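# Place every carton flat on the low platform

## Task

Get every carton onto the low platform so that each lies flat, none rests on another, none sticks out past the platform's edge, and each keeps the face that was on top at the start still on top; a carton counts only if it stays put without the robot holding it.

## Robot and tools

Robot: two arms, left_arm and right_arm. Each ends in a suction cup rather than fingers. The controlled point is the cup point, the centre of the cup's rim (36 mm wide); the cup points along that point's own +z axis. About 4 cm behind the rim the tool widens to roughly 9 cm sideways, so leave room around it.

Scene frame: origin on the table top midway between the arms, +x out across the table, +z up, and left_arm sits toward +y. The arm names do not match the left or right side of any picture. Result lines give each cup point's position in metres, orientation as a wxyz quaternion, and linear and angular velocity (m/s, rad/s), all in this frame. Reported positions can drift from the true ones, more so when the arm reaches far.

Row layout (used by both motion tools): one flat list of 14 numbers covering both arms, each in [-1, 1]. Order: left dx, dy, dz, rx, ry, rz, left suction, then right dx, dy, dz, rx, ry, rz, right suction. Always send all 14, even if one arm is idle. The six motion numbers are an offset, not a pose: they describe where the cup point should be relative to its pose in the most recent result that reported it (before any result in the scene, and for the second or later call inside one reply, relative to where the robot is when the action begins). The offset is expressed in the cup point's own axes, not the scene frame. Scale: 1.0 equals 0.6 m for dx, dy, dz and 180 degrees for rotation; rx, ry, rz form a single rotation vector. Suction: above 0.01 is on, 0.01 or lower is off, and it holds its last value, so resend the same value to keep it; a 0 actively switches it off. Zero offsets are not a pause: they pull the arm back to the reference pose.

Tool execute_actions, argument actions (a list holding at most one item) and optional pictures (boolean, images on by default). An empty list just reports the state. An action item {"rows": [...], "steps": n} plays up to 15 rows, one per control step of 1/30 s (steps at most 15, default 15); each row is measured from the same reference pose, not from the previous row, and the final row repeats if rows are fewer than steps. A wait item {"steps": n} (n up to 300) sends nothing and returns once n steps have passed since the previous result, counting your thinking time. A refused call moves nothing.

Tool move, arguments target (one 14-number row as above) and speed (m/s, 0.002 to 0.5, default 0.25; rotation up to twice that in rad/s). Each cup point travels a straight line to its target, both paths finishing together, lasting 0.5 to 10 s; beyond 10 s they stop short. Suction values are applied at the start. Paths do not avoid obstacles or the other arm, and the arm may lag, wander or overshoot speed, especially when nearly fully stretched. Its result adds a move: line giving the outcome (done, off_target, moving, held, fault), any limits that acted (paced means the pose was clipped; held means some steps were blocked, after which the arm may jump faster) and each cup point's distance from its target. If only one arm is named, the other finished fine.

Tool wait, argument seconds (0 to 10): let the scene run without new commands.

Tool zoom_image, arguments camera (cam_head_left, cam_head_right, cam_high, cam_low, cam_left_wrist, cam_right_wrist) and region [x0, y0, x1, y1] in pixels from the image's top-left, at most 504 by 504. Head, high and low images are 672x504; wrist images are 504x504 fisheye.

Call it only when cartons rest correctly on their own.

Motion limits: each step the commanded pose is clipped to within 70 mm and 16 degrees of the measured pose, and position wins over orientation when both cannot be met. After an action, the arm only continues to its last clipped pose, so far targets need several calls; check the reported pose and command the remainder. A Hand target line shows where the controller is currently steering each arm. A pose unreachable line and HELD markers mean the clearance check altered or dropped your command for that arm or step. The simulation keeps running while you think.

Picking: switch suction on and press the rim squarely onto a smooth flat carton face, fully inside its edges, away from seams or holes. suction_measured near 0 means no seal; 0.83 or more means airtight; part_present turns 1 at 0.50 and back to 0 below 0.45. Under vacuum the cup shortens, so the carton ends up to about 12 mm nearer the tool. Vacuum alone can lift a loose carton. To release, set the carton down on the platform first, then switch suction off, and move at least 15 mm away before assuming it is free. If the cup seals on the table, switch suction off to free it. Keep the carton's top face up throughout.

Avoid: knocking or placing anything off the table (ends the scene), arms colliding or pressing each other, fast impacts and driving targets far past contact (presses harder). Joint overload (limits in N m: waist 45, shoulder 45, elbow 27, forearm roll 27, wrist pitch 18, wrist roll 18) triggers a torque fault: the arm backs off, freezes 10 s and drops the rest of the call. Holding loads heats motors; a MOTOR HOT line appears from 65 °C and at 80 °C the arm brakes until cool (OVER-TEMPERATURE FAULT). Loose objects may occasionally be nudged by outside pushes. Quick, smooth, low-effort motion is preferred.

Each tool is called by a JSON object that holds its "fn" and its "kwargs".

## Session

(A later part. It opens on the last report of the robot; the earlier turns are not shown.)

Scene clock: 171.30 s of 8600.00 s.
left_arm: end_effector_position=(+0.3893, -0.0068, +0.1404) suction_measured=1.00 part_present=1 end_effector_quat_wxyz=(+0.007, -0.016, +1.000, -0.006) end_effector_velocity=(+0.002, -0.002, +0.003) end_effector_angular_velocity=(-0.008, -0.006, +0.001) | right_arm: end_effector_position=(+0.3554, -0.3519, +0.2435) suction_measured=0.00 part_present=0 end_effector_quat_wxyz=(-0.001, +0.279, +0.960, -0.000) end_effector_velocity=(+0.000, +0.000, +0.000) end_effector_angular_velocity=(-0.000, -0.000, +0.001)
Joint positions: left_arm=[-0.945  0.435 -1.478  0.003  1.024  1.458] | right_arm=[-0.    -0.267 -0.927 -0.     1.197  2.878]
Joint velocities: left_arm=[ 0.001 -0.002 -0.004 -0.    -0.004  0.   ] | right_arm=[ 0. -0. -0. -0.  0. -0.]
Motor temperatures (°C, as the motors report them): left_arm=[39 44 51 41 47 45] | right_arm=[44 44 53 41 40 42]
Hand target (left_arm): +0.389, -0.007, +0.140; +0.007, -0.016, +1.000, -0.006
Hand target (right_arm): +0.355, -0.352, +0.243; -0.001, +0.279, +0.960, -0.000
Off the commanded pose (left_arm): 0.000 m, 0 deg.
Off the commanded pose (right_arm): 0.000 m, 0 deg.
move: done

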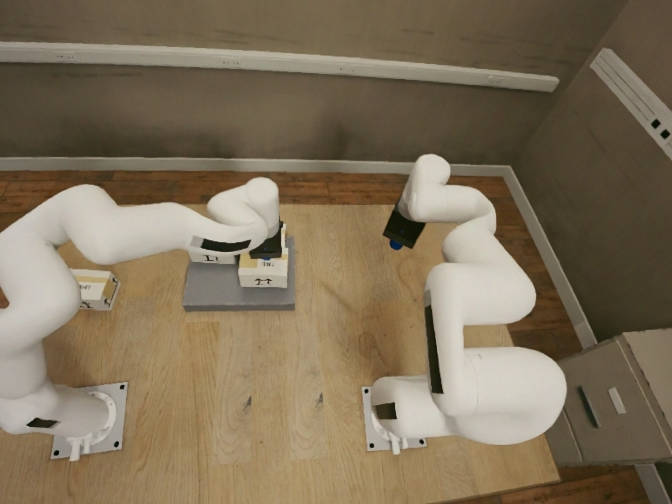

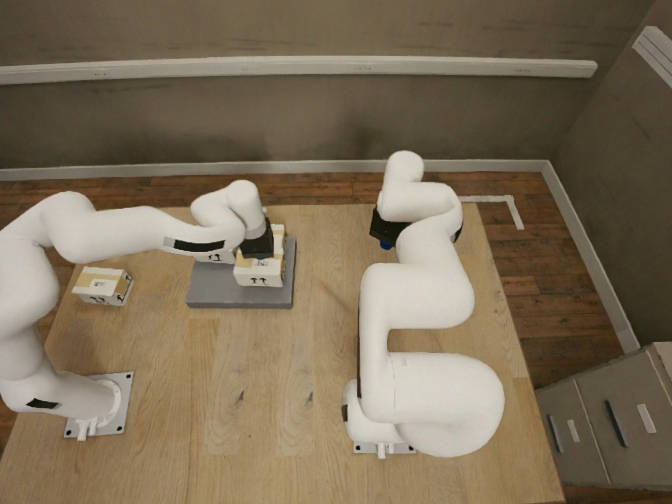

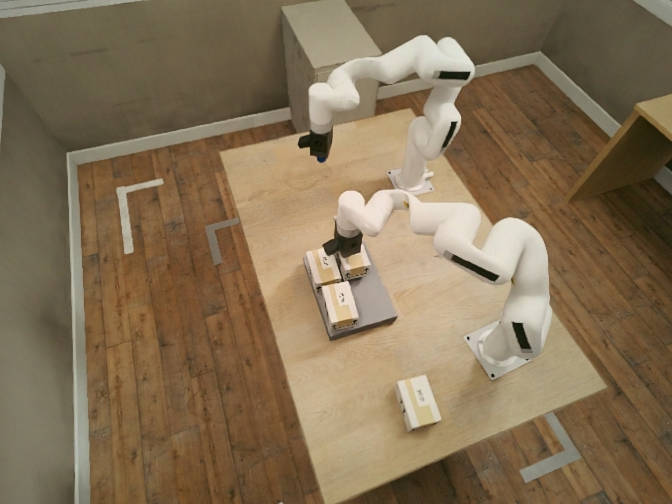

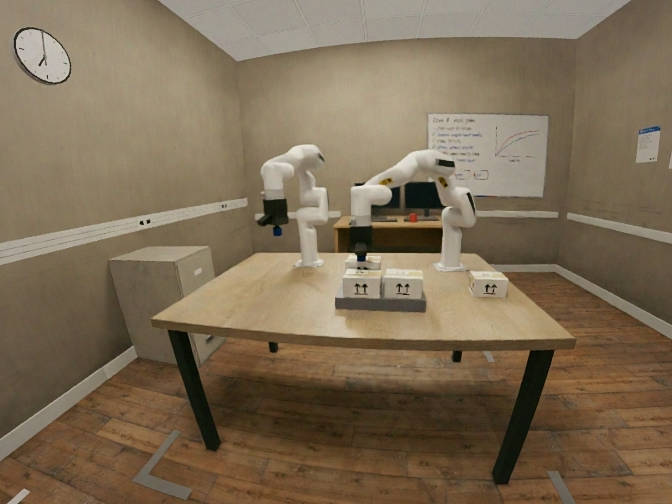

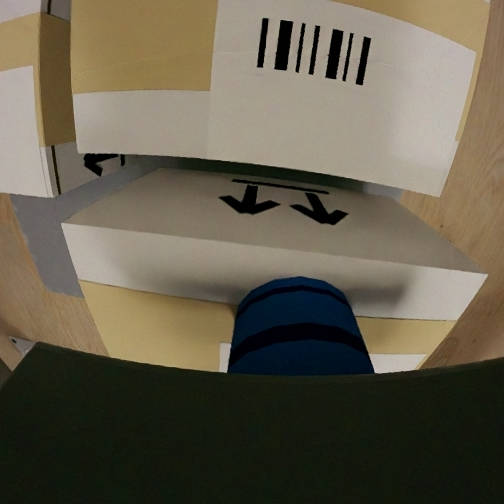

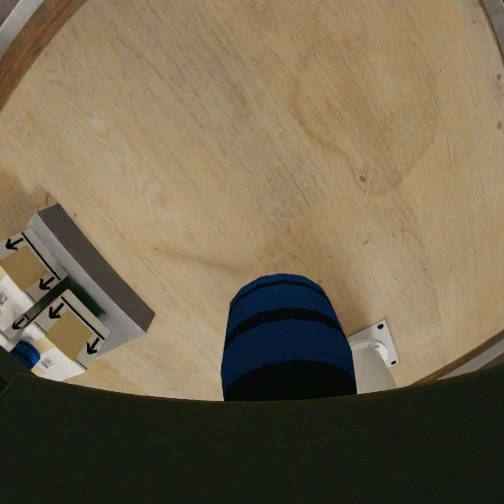

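{"fn": "move", "kwargs": {"target": [0,0,0.047,0,0,0,1,0,0,0,0,0,0,0], "speed": 0.025}}

{"fn": "execute_actions", "kwargs": {"actions": [{"rows":[[0,0,0,0,0,0,0,0,0,0,0,0,0,0]],"steps":8}], "pictures": false}}

{"fn": "move", "kwargs": {"target": [0,0,-0.15,0,0,0.012,0,0,0,0,0,0,0,0], "speed": 0.15}}

{"fn": "move", "kwargs": {"target": [0.02,0.83,0.07,0,0,0,0,0,0,0,0,0,0,0], "speed": 0.3}}

Scene clock: 184.13 s of 8600.00 s.
left_arm: end_effector_position=(+0.3905, -0.0083, +0.1149) suction_measured=1.00 part_present=1 end_effector_quat_wxyz=(+0.009, -0.016, +1.000, -0.009) end_effector_velocity=(-0.001, +0.001, -0.003) end_effector_angular_velocity=(+0.002, +0.002, -0.000) | right_arm: end_effector_position=(+0.3554, -0.3519, +0.2435) suction_measured=0.00 part_present=0 end_effector_quat_wxyz=(-0.001, +0.279, +0.960, -0.000) end_effector_velocity=(+0.000, -0.000, +0.000) end_effector_angular_velocity=(-0.000, -0.001, -0.001)
Joint positions: left_arm=[-0.945  0.468 -1.449  0.003  0.957  1.458] | right_arm=[-0.    -0.267 -0.927 -0.     1.197  2.878]
Joint velocities: left_arm=[-0.     0.003  0.004 -0.    -0.004  0.   ] | right_arm=[-0.  0. -0. -0. -0.  0.]
Motor temperatures (°C, as the motors report them): left_arm=[39 45 52 41 47 45] | right_arm=[44 44 53 41 40 42]
Hand target (left_arm): +0.390, -0.007, +0.112; +0.007, -0.016, +1.000, -0.006
Hand target (right_arm): +0.355, -0.352, +0.243; -0.001, +0.279, +0.960, -0.000
Off the commanded pose (left_arm): 0.003 m, 0 deg.
Off the commanded pose (right_arm): 0.000 m, 0 deg.
After step 90, 8.47 s passed at rest.
move: done

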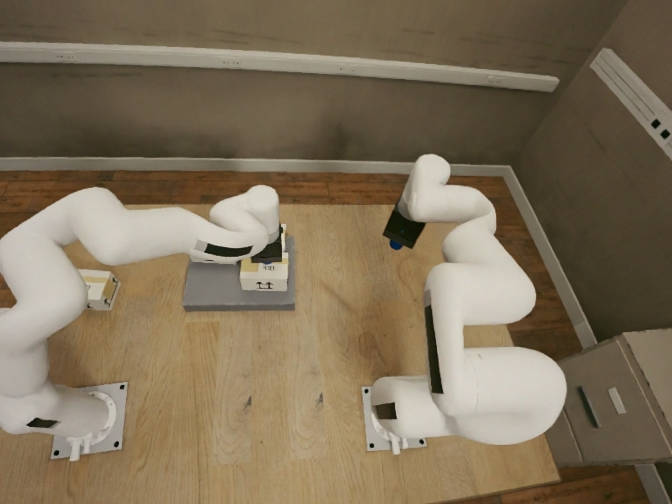

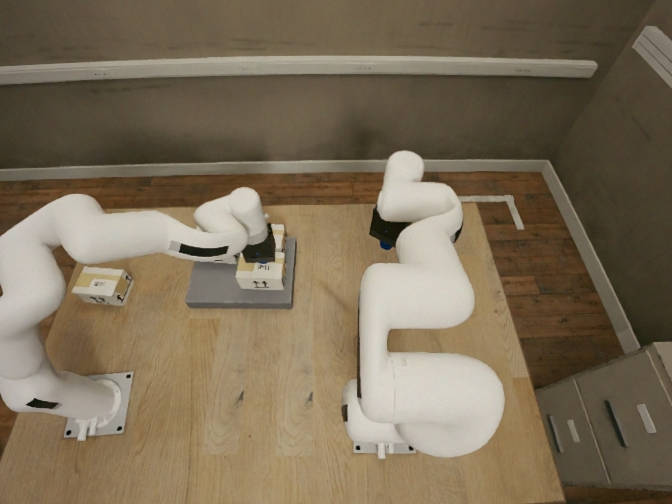

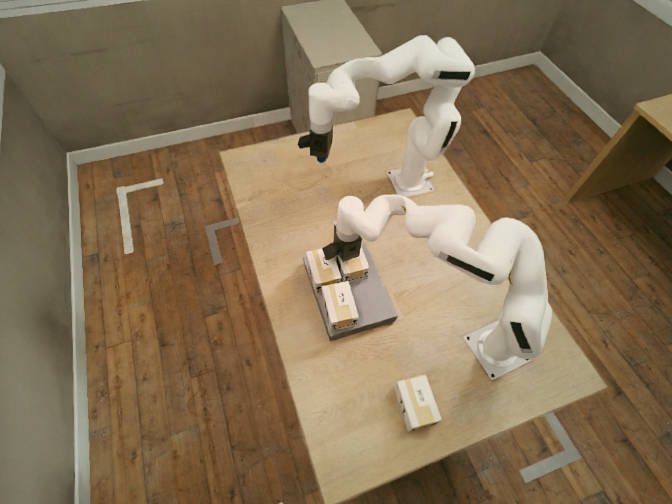

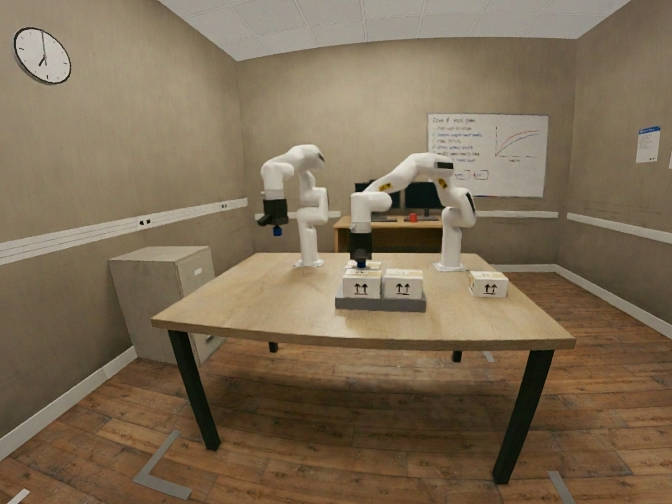

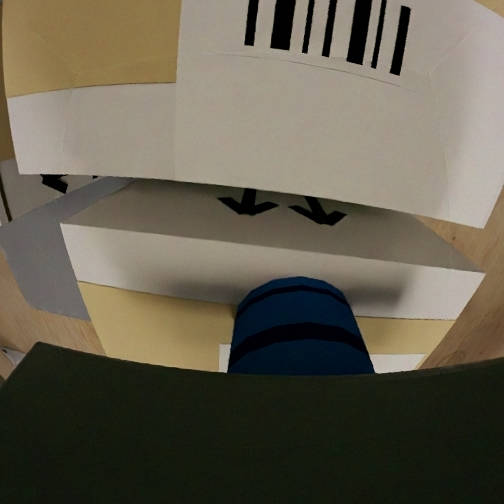

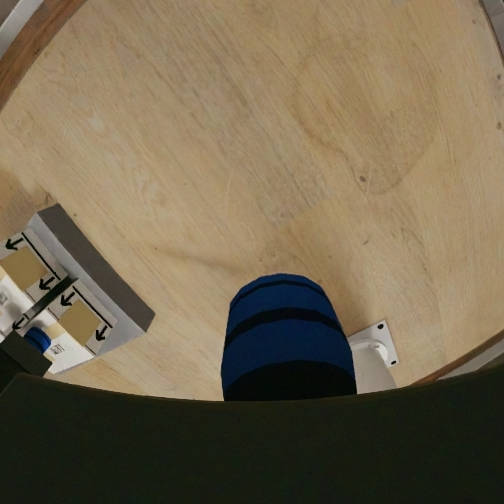

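Scene clock: 184.40 s of 8600.00 s.
left_arm: end_effector_position=(+0.3913, -0.0092, +0.1169) suction_measured=0.01 part_present=0 end_effector_quat_wxyz=(+0.010, -0.016, +1.000, -0.010) end_effector_velocity=(-0.004, +0.005, -0.012) end_effector_angular_velocity=(+0.018, +0.015, +0.000) | right_arm: end_effector_position=(+0.3554, -0.3519, +0.2435) suction_measured=0.00 part_present=0 end_effector_quat_wxyz=(-0.001, +0.279, +0.960, -0.000) end_effector_velocity=(-0.000, -0.000, +0.000) end_effector_angular_velocity=(-0.000, +0.000, -0.001)
Joint positions: left_arm=[-0.945  0.466 -1.452  0.003  0.957  1.458] | right_arm=[-0.    -0.267 -0.927 -0.     1.197  2.878]
Joint velocities: left_arm=[ 0.001  0.012  0.013  0.    -0.001  0.   ] | right_arm=[-0.    -0.    -0.    -0.     0.001  0.   ]
Motor temperatures (°C, as the motors report them): left_arm=[39 45 52 41 47 45] | right_arm=[44 44 53 41 40 42]
Hand target (left_arm): +0.390, -0.008, +0.115; +0.009, -0.016, +1.000, -0.009
Hand target (right_arm): +0.355, -0.352, +0.243; -0.001, +0.279, +0.960, -0.000
Off the commanded pose (left_arm): 0.002 m, 0 deg.
Off the commanded pose (right_arm): 0.000 m, 0 deg.
Steps of this call (steps 1 to 8: all 8 steps of this action). Readings (end_effector_position | what the end effector reports):
1: left_arm (+0.3904, -0.0083, +0.1149) | right_arm (+0.3554, -0.3519, +0.2435) | left_arm suction_measured=0.91 part_present=1 | right_arm suction_measured=0.00 part_present=0
2: left_arm (+0.3906, -0.0084, +0.1152) | right_arm (+0.3554, -0.3519, +0.2435) | left_arm suction_measured=0.51 part_present=1 | right_arm suction_measured=0.00 part_present=0
4: left_arm (+0.3911, -0.0089, +0.1159) | right_arm (+0.3554, -0.3519, +0.2435) | left_arm suction_measured=0.03 part_present=0 | right_arm suction_measured=0.00 part_present=0
8: the state above

Scene clock: 185.67 s of 8600.00 s.
left_arm: end_effector_position=(+0.3895, -0.0068, +0.2051) suction_measured=0.01 part_present=0 end_effector_quat_wxyz=(+0.009, +0.003, +1.000, -0.009) end_effector_velocity=(+0.002, -0.003, +0.008) end_effector_angular_velocity=(-0.013, -0.011, -0.000) | right_arm: end_effector_position=(+0.3554, -0.3519, +0.2435) suction_measured=0.00 part_present=0 end_effector_quat_wxyz=(-0.001, +0.279, +0.960, -0.000) end_effector_velocity=(+0.000, -0.000, +0.000) end_effector_angular_velocity=(+0.000, -0.000, -0.001)
Joint positions: left_arm=[-0.945  0.377 -1.58   0.003  1.178  1.495] | right_arm=[-0.    -0.267 -0.927 -0.     1.197  2.878]
Joint velocities: left_arm=[-0.    -0.007 -0.01  -0.     0.     0.   ] | right_arm=[-0.    -0.    -0.     0.    -0.     0.001]
Motor temperatures (°C, as the motors report them): left_arm=[39 45 52 41 47 45] | right_arm=[44 44 53 41 40 42]
Hand target (left_arm): +0.390, -0.007, +0.206; +0.010, +0.003, +1.000, -0.009
Hand target (right_arm): +0.355, -0.352, +0.243; -0.001, +0.279, +0.960, -0.000
Off the commanded pose (left_arm): 0.001 m, 0 deg.
Off the commanded pose (right_arm): 0.000 m, 0 deg.
move: done

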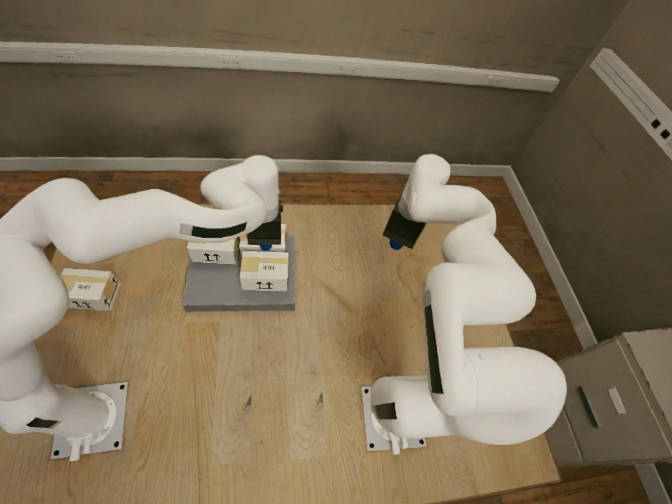

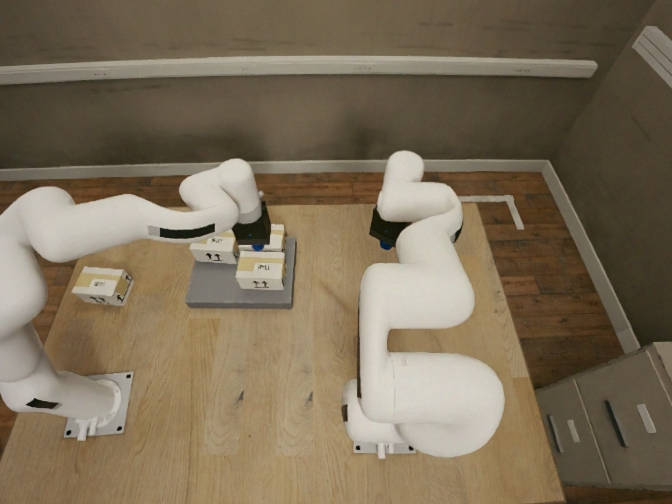

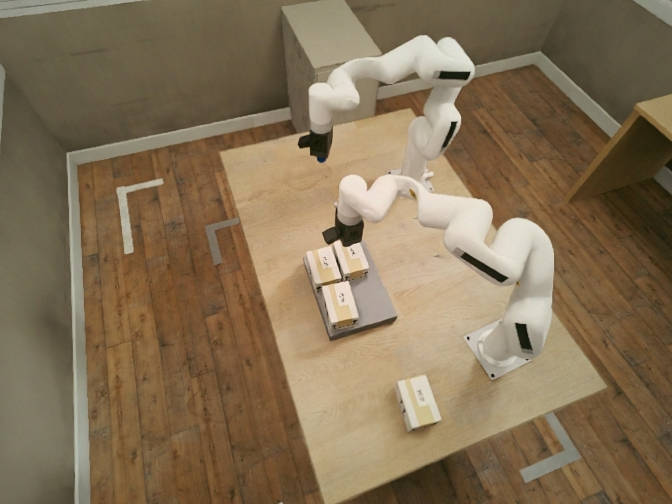

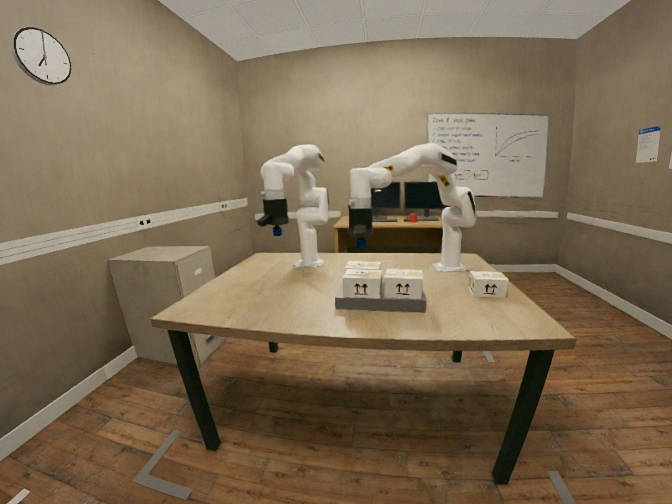

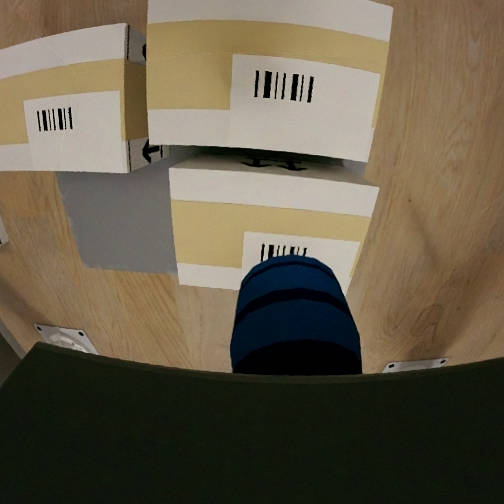

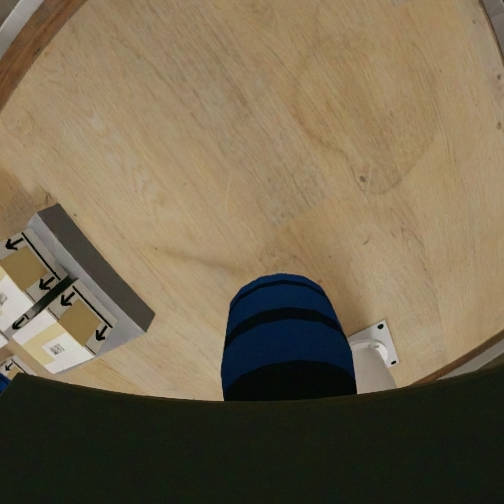

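Scene clock: 187.83 s of 8600.00 s.
left_arm: end_effector_position=(+0.3817, +0.4921, +0.1561) suction_measured=0.01 part_present=0 end_effector_quat_wxyz=(+0.009, +0.003, +1.000, -0.004) end_effector_velocity=(-0.001, +0.002, -0.001) end_effector_angular_velocity=(-0.001, +0.002, +0.001) | right_arm: end_effector_position=(+0.3554, -0.3519, +0.2435) suction_measured=0.00 part_present=0 end_effector_quat_wxyz=(-0.001, +0.279, +0.960, -0.000) end_effector_velocity=(-0.000, -0.000, +0.000) end_effector_angular_velocity=(-0.000, +0.000, +0.001)
Joint positions: left_arm=[ 0.072 -0.274 -0.656 -0.015  0.913  2.524] | right_arm=[-0.    -0.267 -0.927 -0.     1.197  2.878]
Joint velocities: left_arm=[ 0.006  0.002 -0.    -0.001  0.     0.005] | right_arm=[-0.    -0.    -0.    -0.     0.    -0.001]
Motor temperatures (°C, as the motors report them): left_arm=[39 45 52 41 47 45] | right_arm=[44 44 53 41 40 42]
Hand target (left_arm): +0.382, +0.493, +0.156; +0.009, +0.003, +1.000, -0.004
Hand target (right_arm): +0.355, -0.352, +0.243; -0.001, +0.279, +0.960, -0.000
Off the commanded pose (left_arm): 0.002 m, 0 deg.
Off the commanded pose (right_arm): 0.000 m, 0 deg.
move: done

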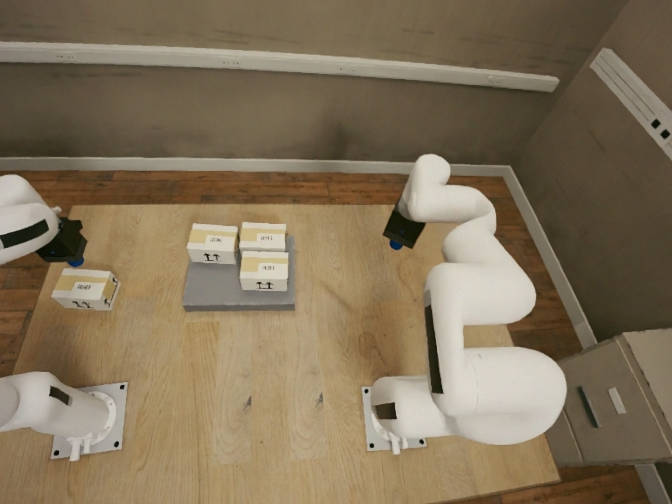

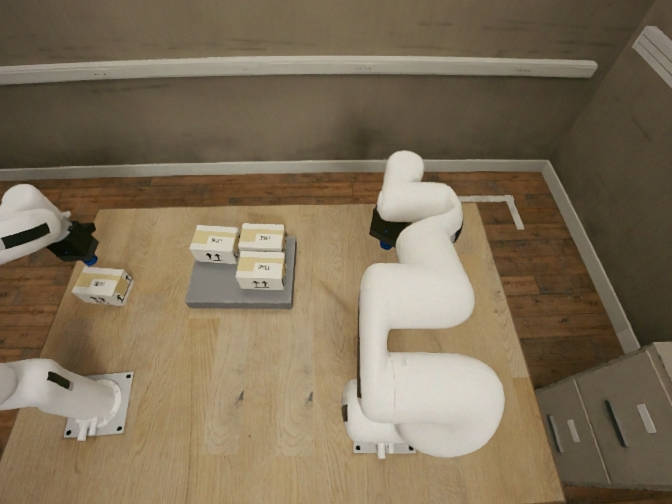

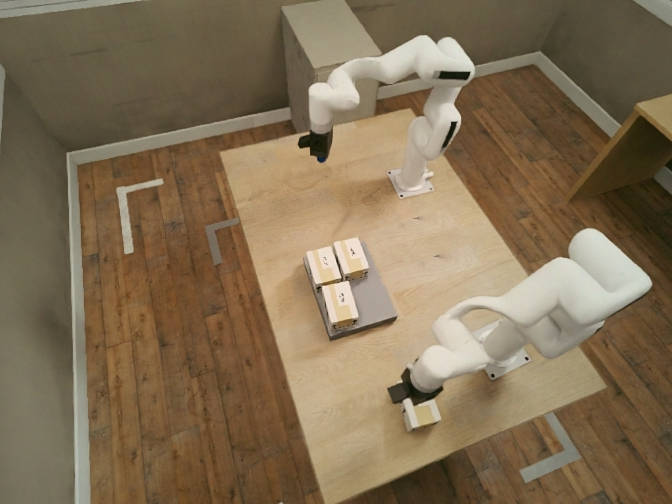

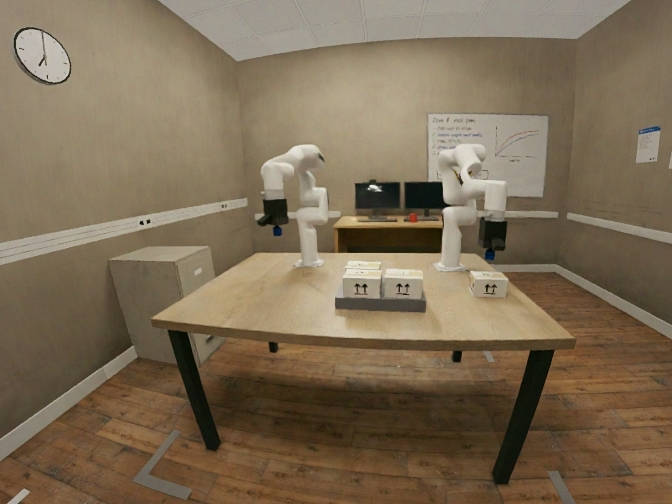

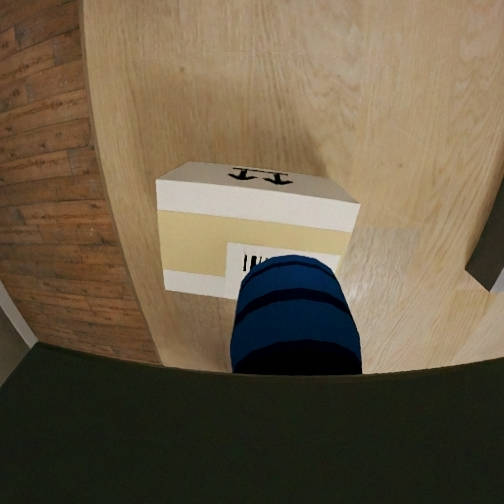

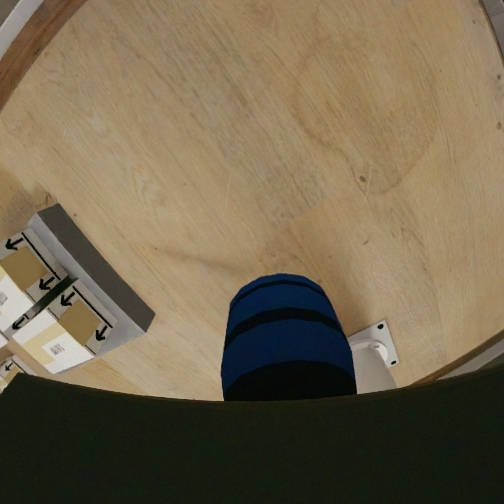

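{"fn": "move", "kwargs": {"target": [0.01,0.011,0.131,0,0,0,1,0,0,0,0,0,0,0], "speed": 0.05}}

{"fn": "move", "kwargs": {"target": [0,0,-0.22,0,0,-0.012,1,0,0,0,0,0,0,0], "speed": 0.15}}

Scene clock: 194.20 s of 8600.00 s.
left_arm: end_effector_position=(+0.3769, +0.4976, +0.0771) suction_measured=0.79 part_present=1 end_effector_quat_wxyz=(+0.009, +0.004, +1.000, -0.005) end_effector_velocity=(-0.004, +0.000, -0.000) end_effector_angular_velocity=(-0.000, +0.013, -0.000) | right_arm: end_effector_position=(+0.3554, -0.3519, +0.2435) suction_measured=0.00 part_present=0 end_effector_quat_wxyz=(-0.001, +0.279, +0.960, -0.000) end_effector_velocity=(-0.000, +0.000, -0.000) end_effector_angular_velocity=(+0.000, +0.001, -0.001)
Joint positions: left_arm=[ 0.088 -0.118 -0.546 -0.021  0.647  2.548] | right_arm=[-0.    -0.267 -0.927 -0.     1.197  2.878]
Joint velocities: left_arm=[ 0.002 -0.002  0.001  0.003  0.014 -0.001] | right_arm=[ 0.    -0.     0.     0.     0.001  0.001]
Motor temperatures (°C, as the motors report them): left_arm=[39 44 52 41 47 45] | right_arm=[44 44 53 41 40 42]
Hand target (left_arm): +0.377, +0.498, +0.077; +0.009, +0.004, +1.000, -0.005
Hand target (right_arm): +0.355, -0.352, +0.243; -0.001, +0.279, +0.960, -0.000
Off the commanded pose (left_arm): 0.001 m, 0 deg.
Off the commanded pose (right_arm): 0.000 m, 0 deg.
After step 90, 1.47 s passed at rest.
move: done

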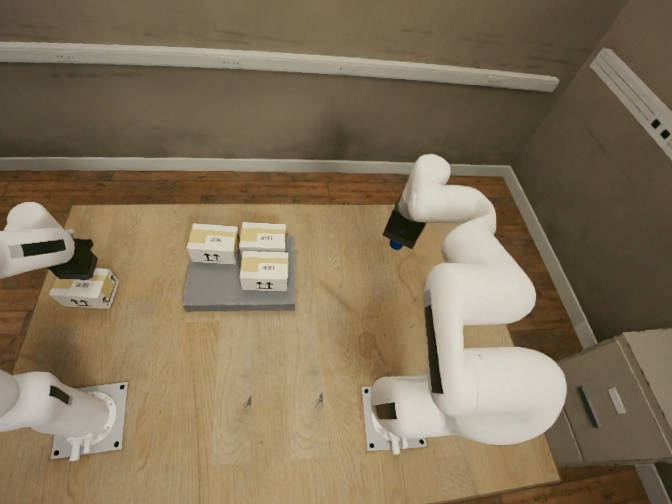

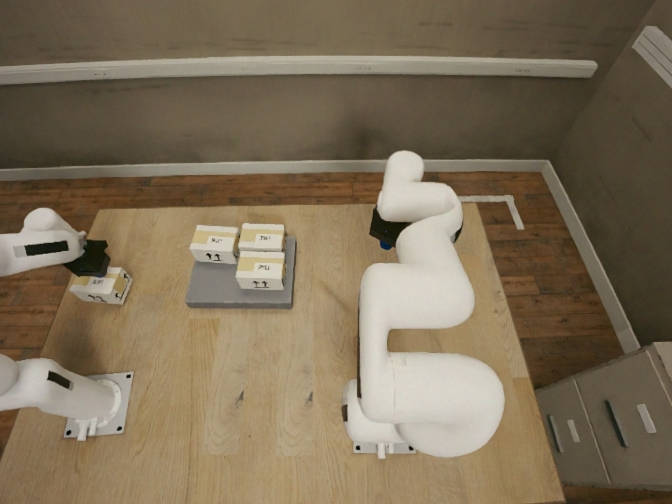

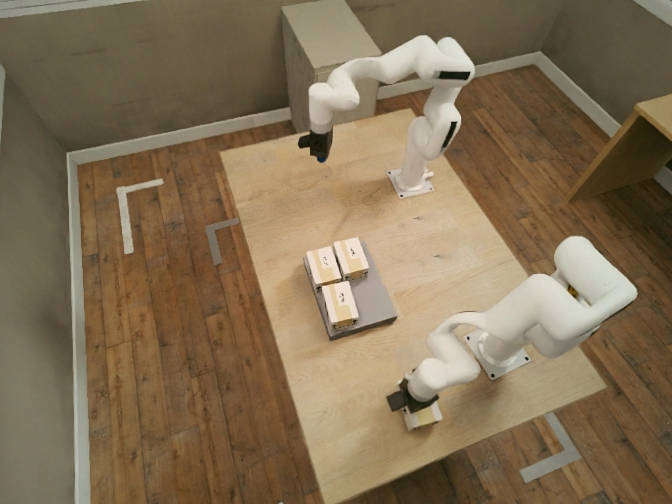

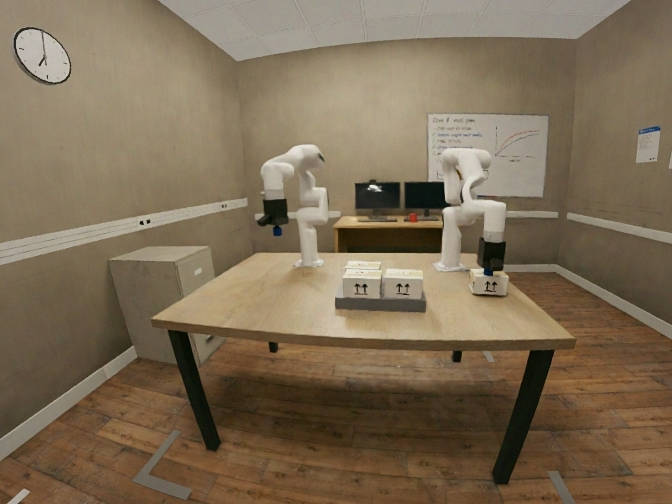

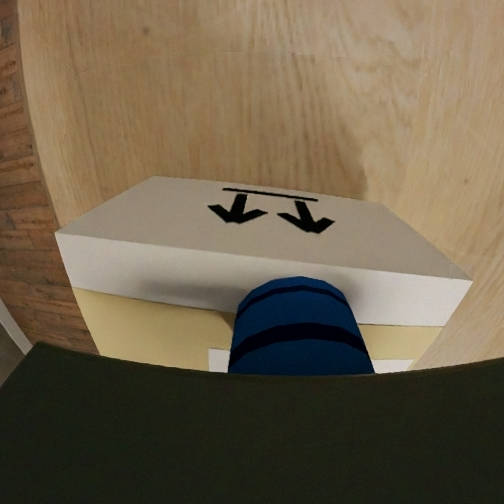

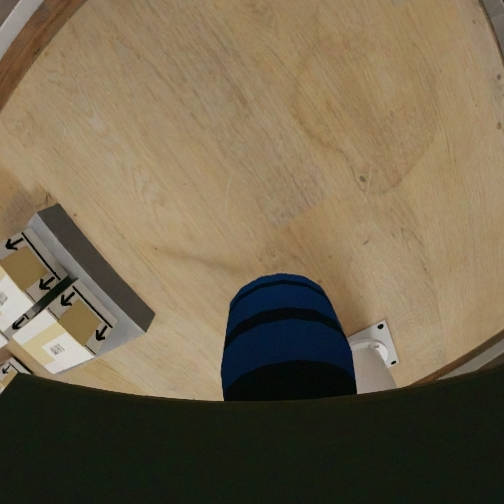

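Scene clock: 195.50 s of 8600.00 s.
left_arm: end_effector_position=(+0.3743, +0.4994, +0.2086) suction_measured=1.00 part_present=1 end_effector_quat_wxyz=(+0.008, -0.016, +1.000, -0.005) end_effector_velocity=(+0.002, +0.001, +0.005) end_effector_angular_velocity=(+0.001, -0.008, +0.001) | right_arm: end_effector_position=(+0.3554, -0.3519, +0.2435) suction_measured=0.00 part_present=0 end_effector_quat_wxyz=(-0.001, +0.279, +0.960, -0.000) end_effector_velocity=(+0.000, +0.000, +0.000) end_effector_angular_velocity=(-0.000, -0.000, -0.000)
Joint positions: left_arm=[ 0.096 -0.361 -0.738 -0.013  1.084  2.506] | right_arm=[-0.    -0.267 -0.927 -0.     1.197  2.878]
Joint velocities: left_arm=[ 0.001 -0.004 -0.008  0.     0.004 -0.001] | right_arm=[ 0. -0. -0. -0. -0.  0.]
Motor temperatures (°C, as the motors report them): left_arm=[39 44 52 41 47 45] | right_arm=[44 44 53 41 40 42]
Hand target (left_arm): +0.375, +0.500, +0.209; +0.009, -0.016, +1.000, -0.004
Hand target (right_arm): +0.355, -0.352, +0.243; -0.001, +0.279, +0.960, -0.000
Off the commanded pose (left_arm): 0.001 m, 0 deg.
Off the commanded pose (right_arm): 0.000 m, 0 deg.
move: done

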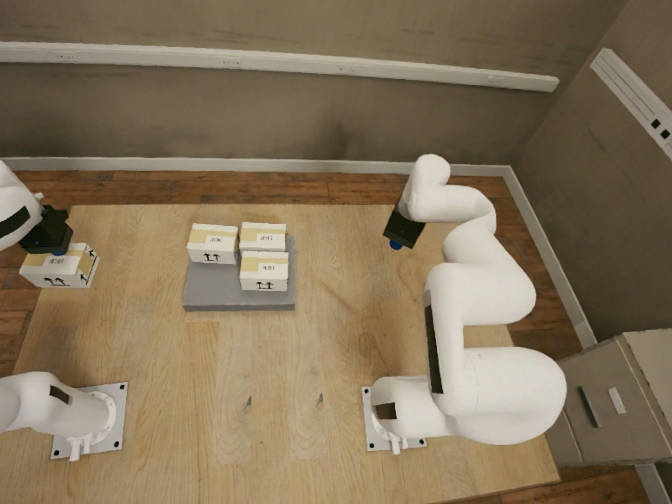

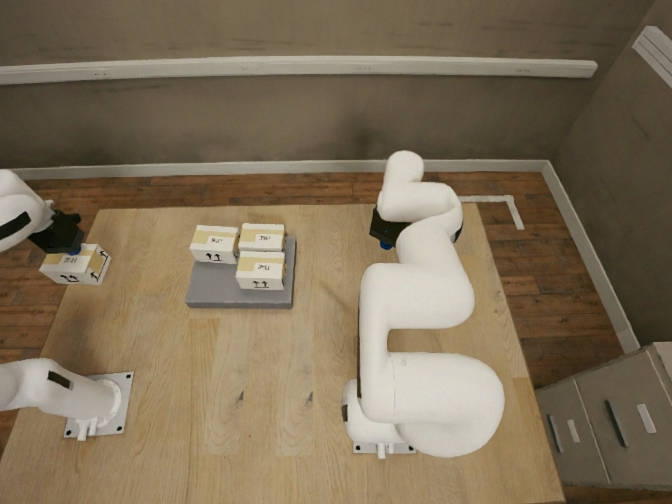

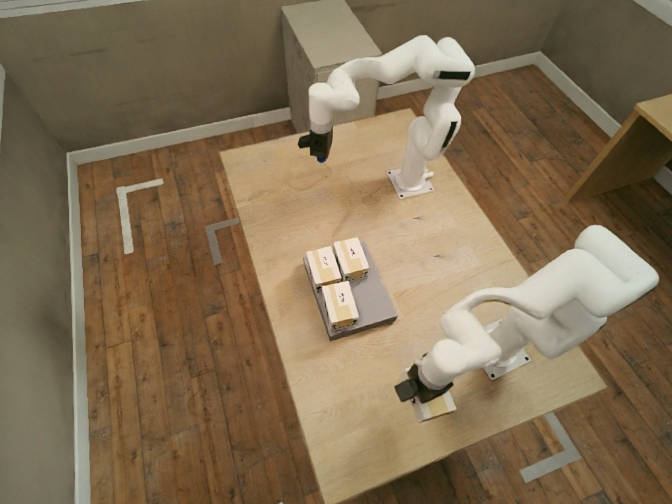

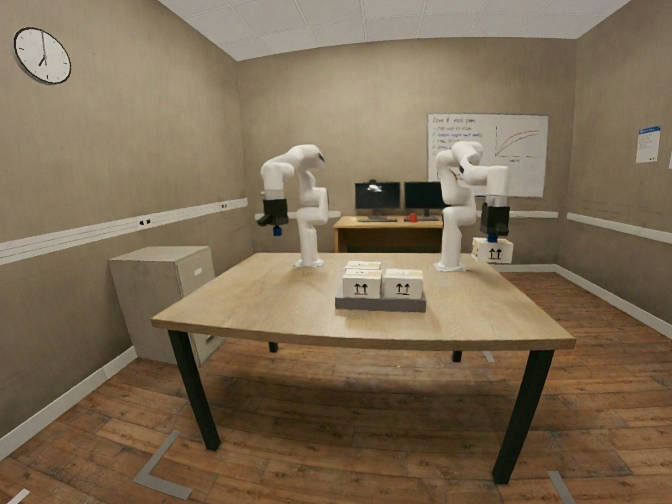

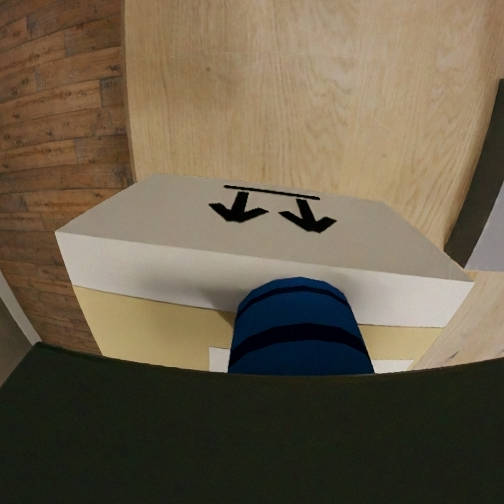

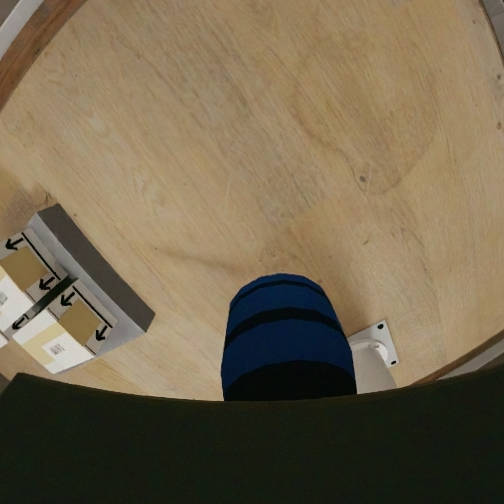

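{"fn": "move", "kwargs": {"target": [0.012,-0.615,0,0,0,0,1,0,0,0,0,0,0,0], "speed": 0.22}}

Scene clock: 202.80 s of 8600.00 s.
left_arm: end_effector_position=(+0.3786, +0.1291, +0.2139) suction_measured=1.00 part_present=1 end_effector_quat_wxyz=(+0.009, -0.016, +1.000, -0.008) end_effector_velocity=(-0.000, -0.003, +0.001) end_effector_angular_velocity=(-0.001, -0.001, -0.002) | right_arm: end_effector_position=(+0.3554, -0.3519, +0.2435) suction_measured=0.00 part_present=0 end_effector_quat_wxyz=(-0.001, +0.279, +0.960, -0.000) end_effector_velocity=(-0.000, +0.000, -0.000) end_effector_angular_velocity=(+0.000, +0.001, -0.000)
Joint positions: left_arm=[-0.776  0.012 -1.128 -0.001  1.092  1.629] | right_arm=[-0.    -0.267 -0.927 -0.     1.197  2.878]
Joint velocities: left_arm=[-0.004  0.003 -0.006 -0.     0.002 -0.003] | right_arm=[0.001 0.    0.    0.    0.    0.001]
Motor temperatures (°C, as the motors report them): left_arm=[39 43 52 41 47 45] | right_arm=[44 44 53 41 40 42]
Hand target (left_arm): +0.378, +0.129, +0.214; +0.009, -0.016, +1.000, -0.008
Hand target (right_arm): +0.355, -0.352, +0.243; -0.001, +0.279, +0.960, -0.000
Off the commanded pose (left_arm): 0.002 m, 0 deg.
Off the commanded pose (right_arm): 0.000 m, 0 deg.
After step 90, 2.20 s passed at rest.
move: done

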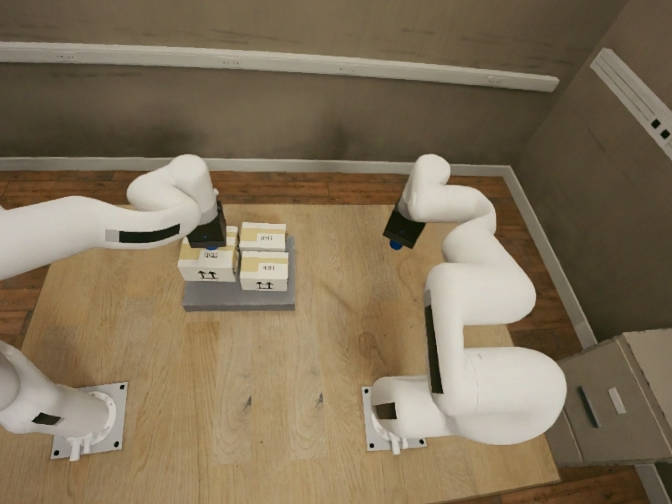

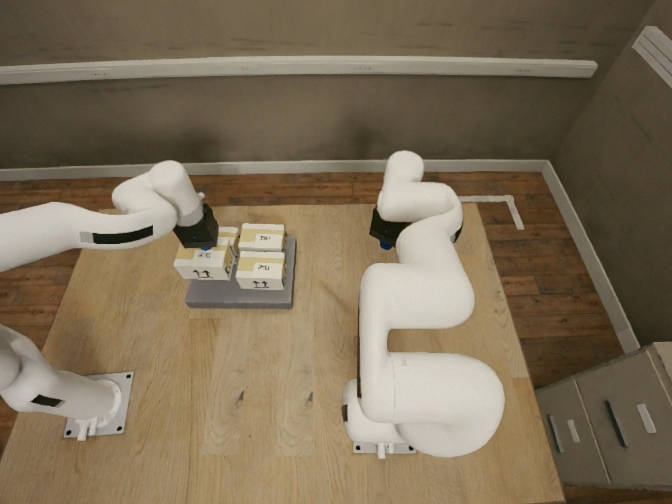

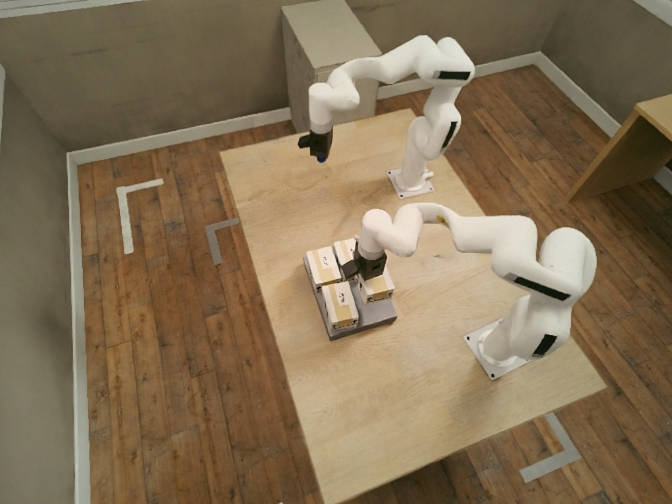

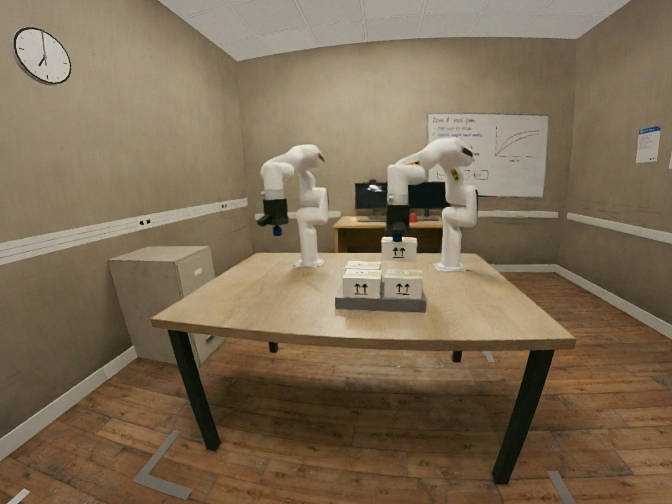

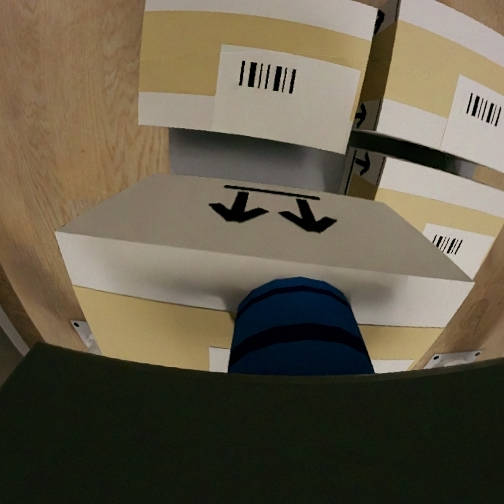

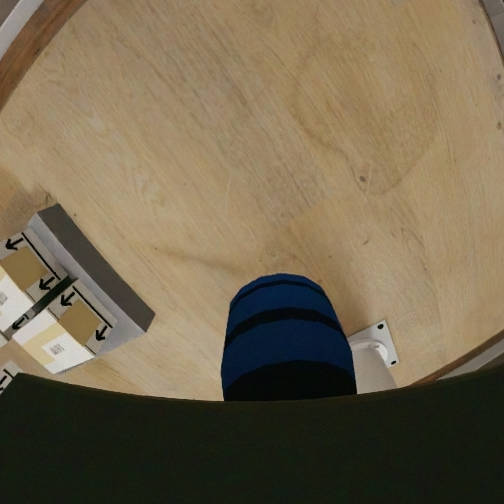

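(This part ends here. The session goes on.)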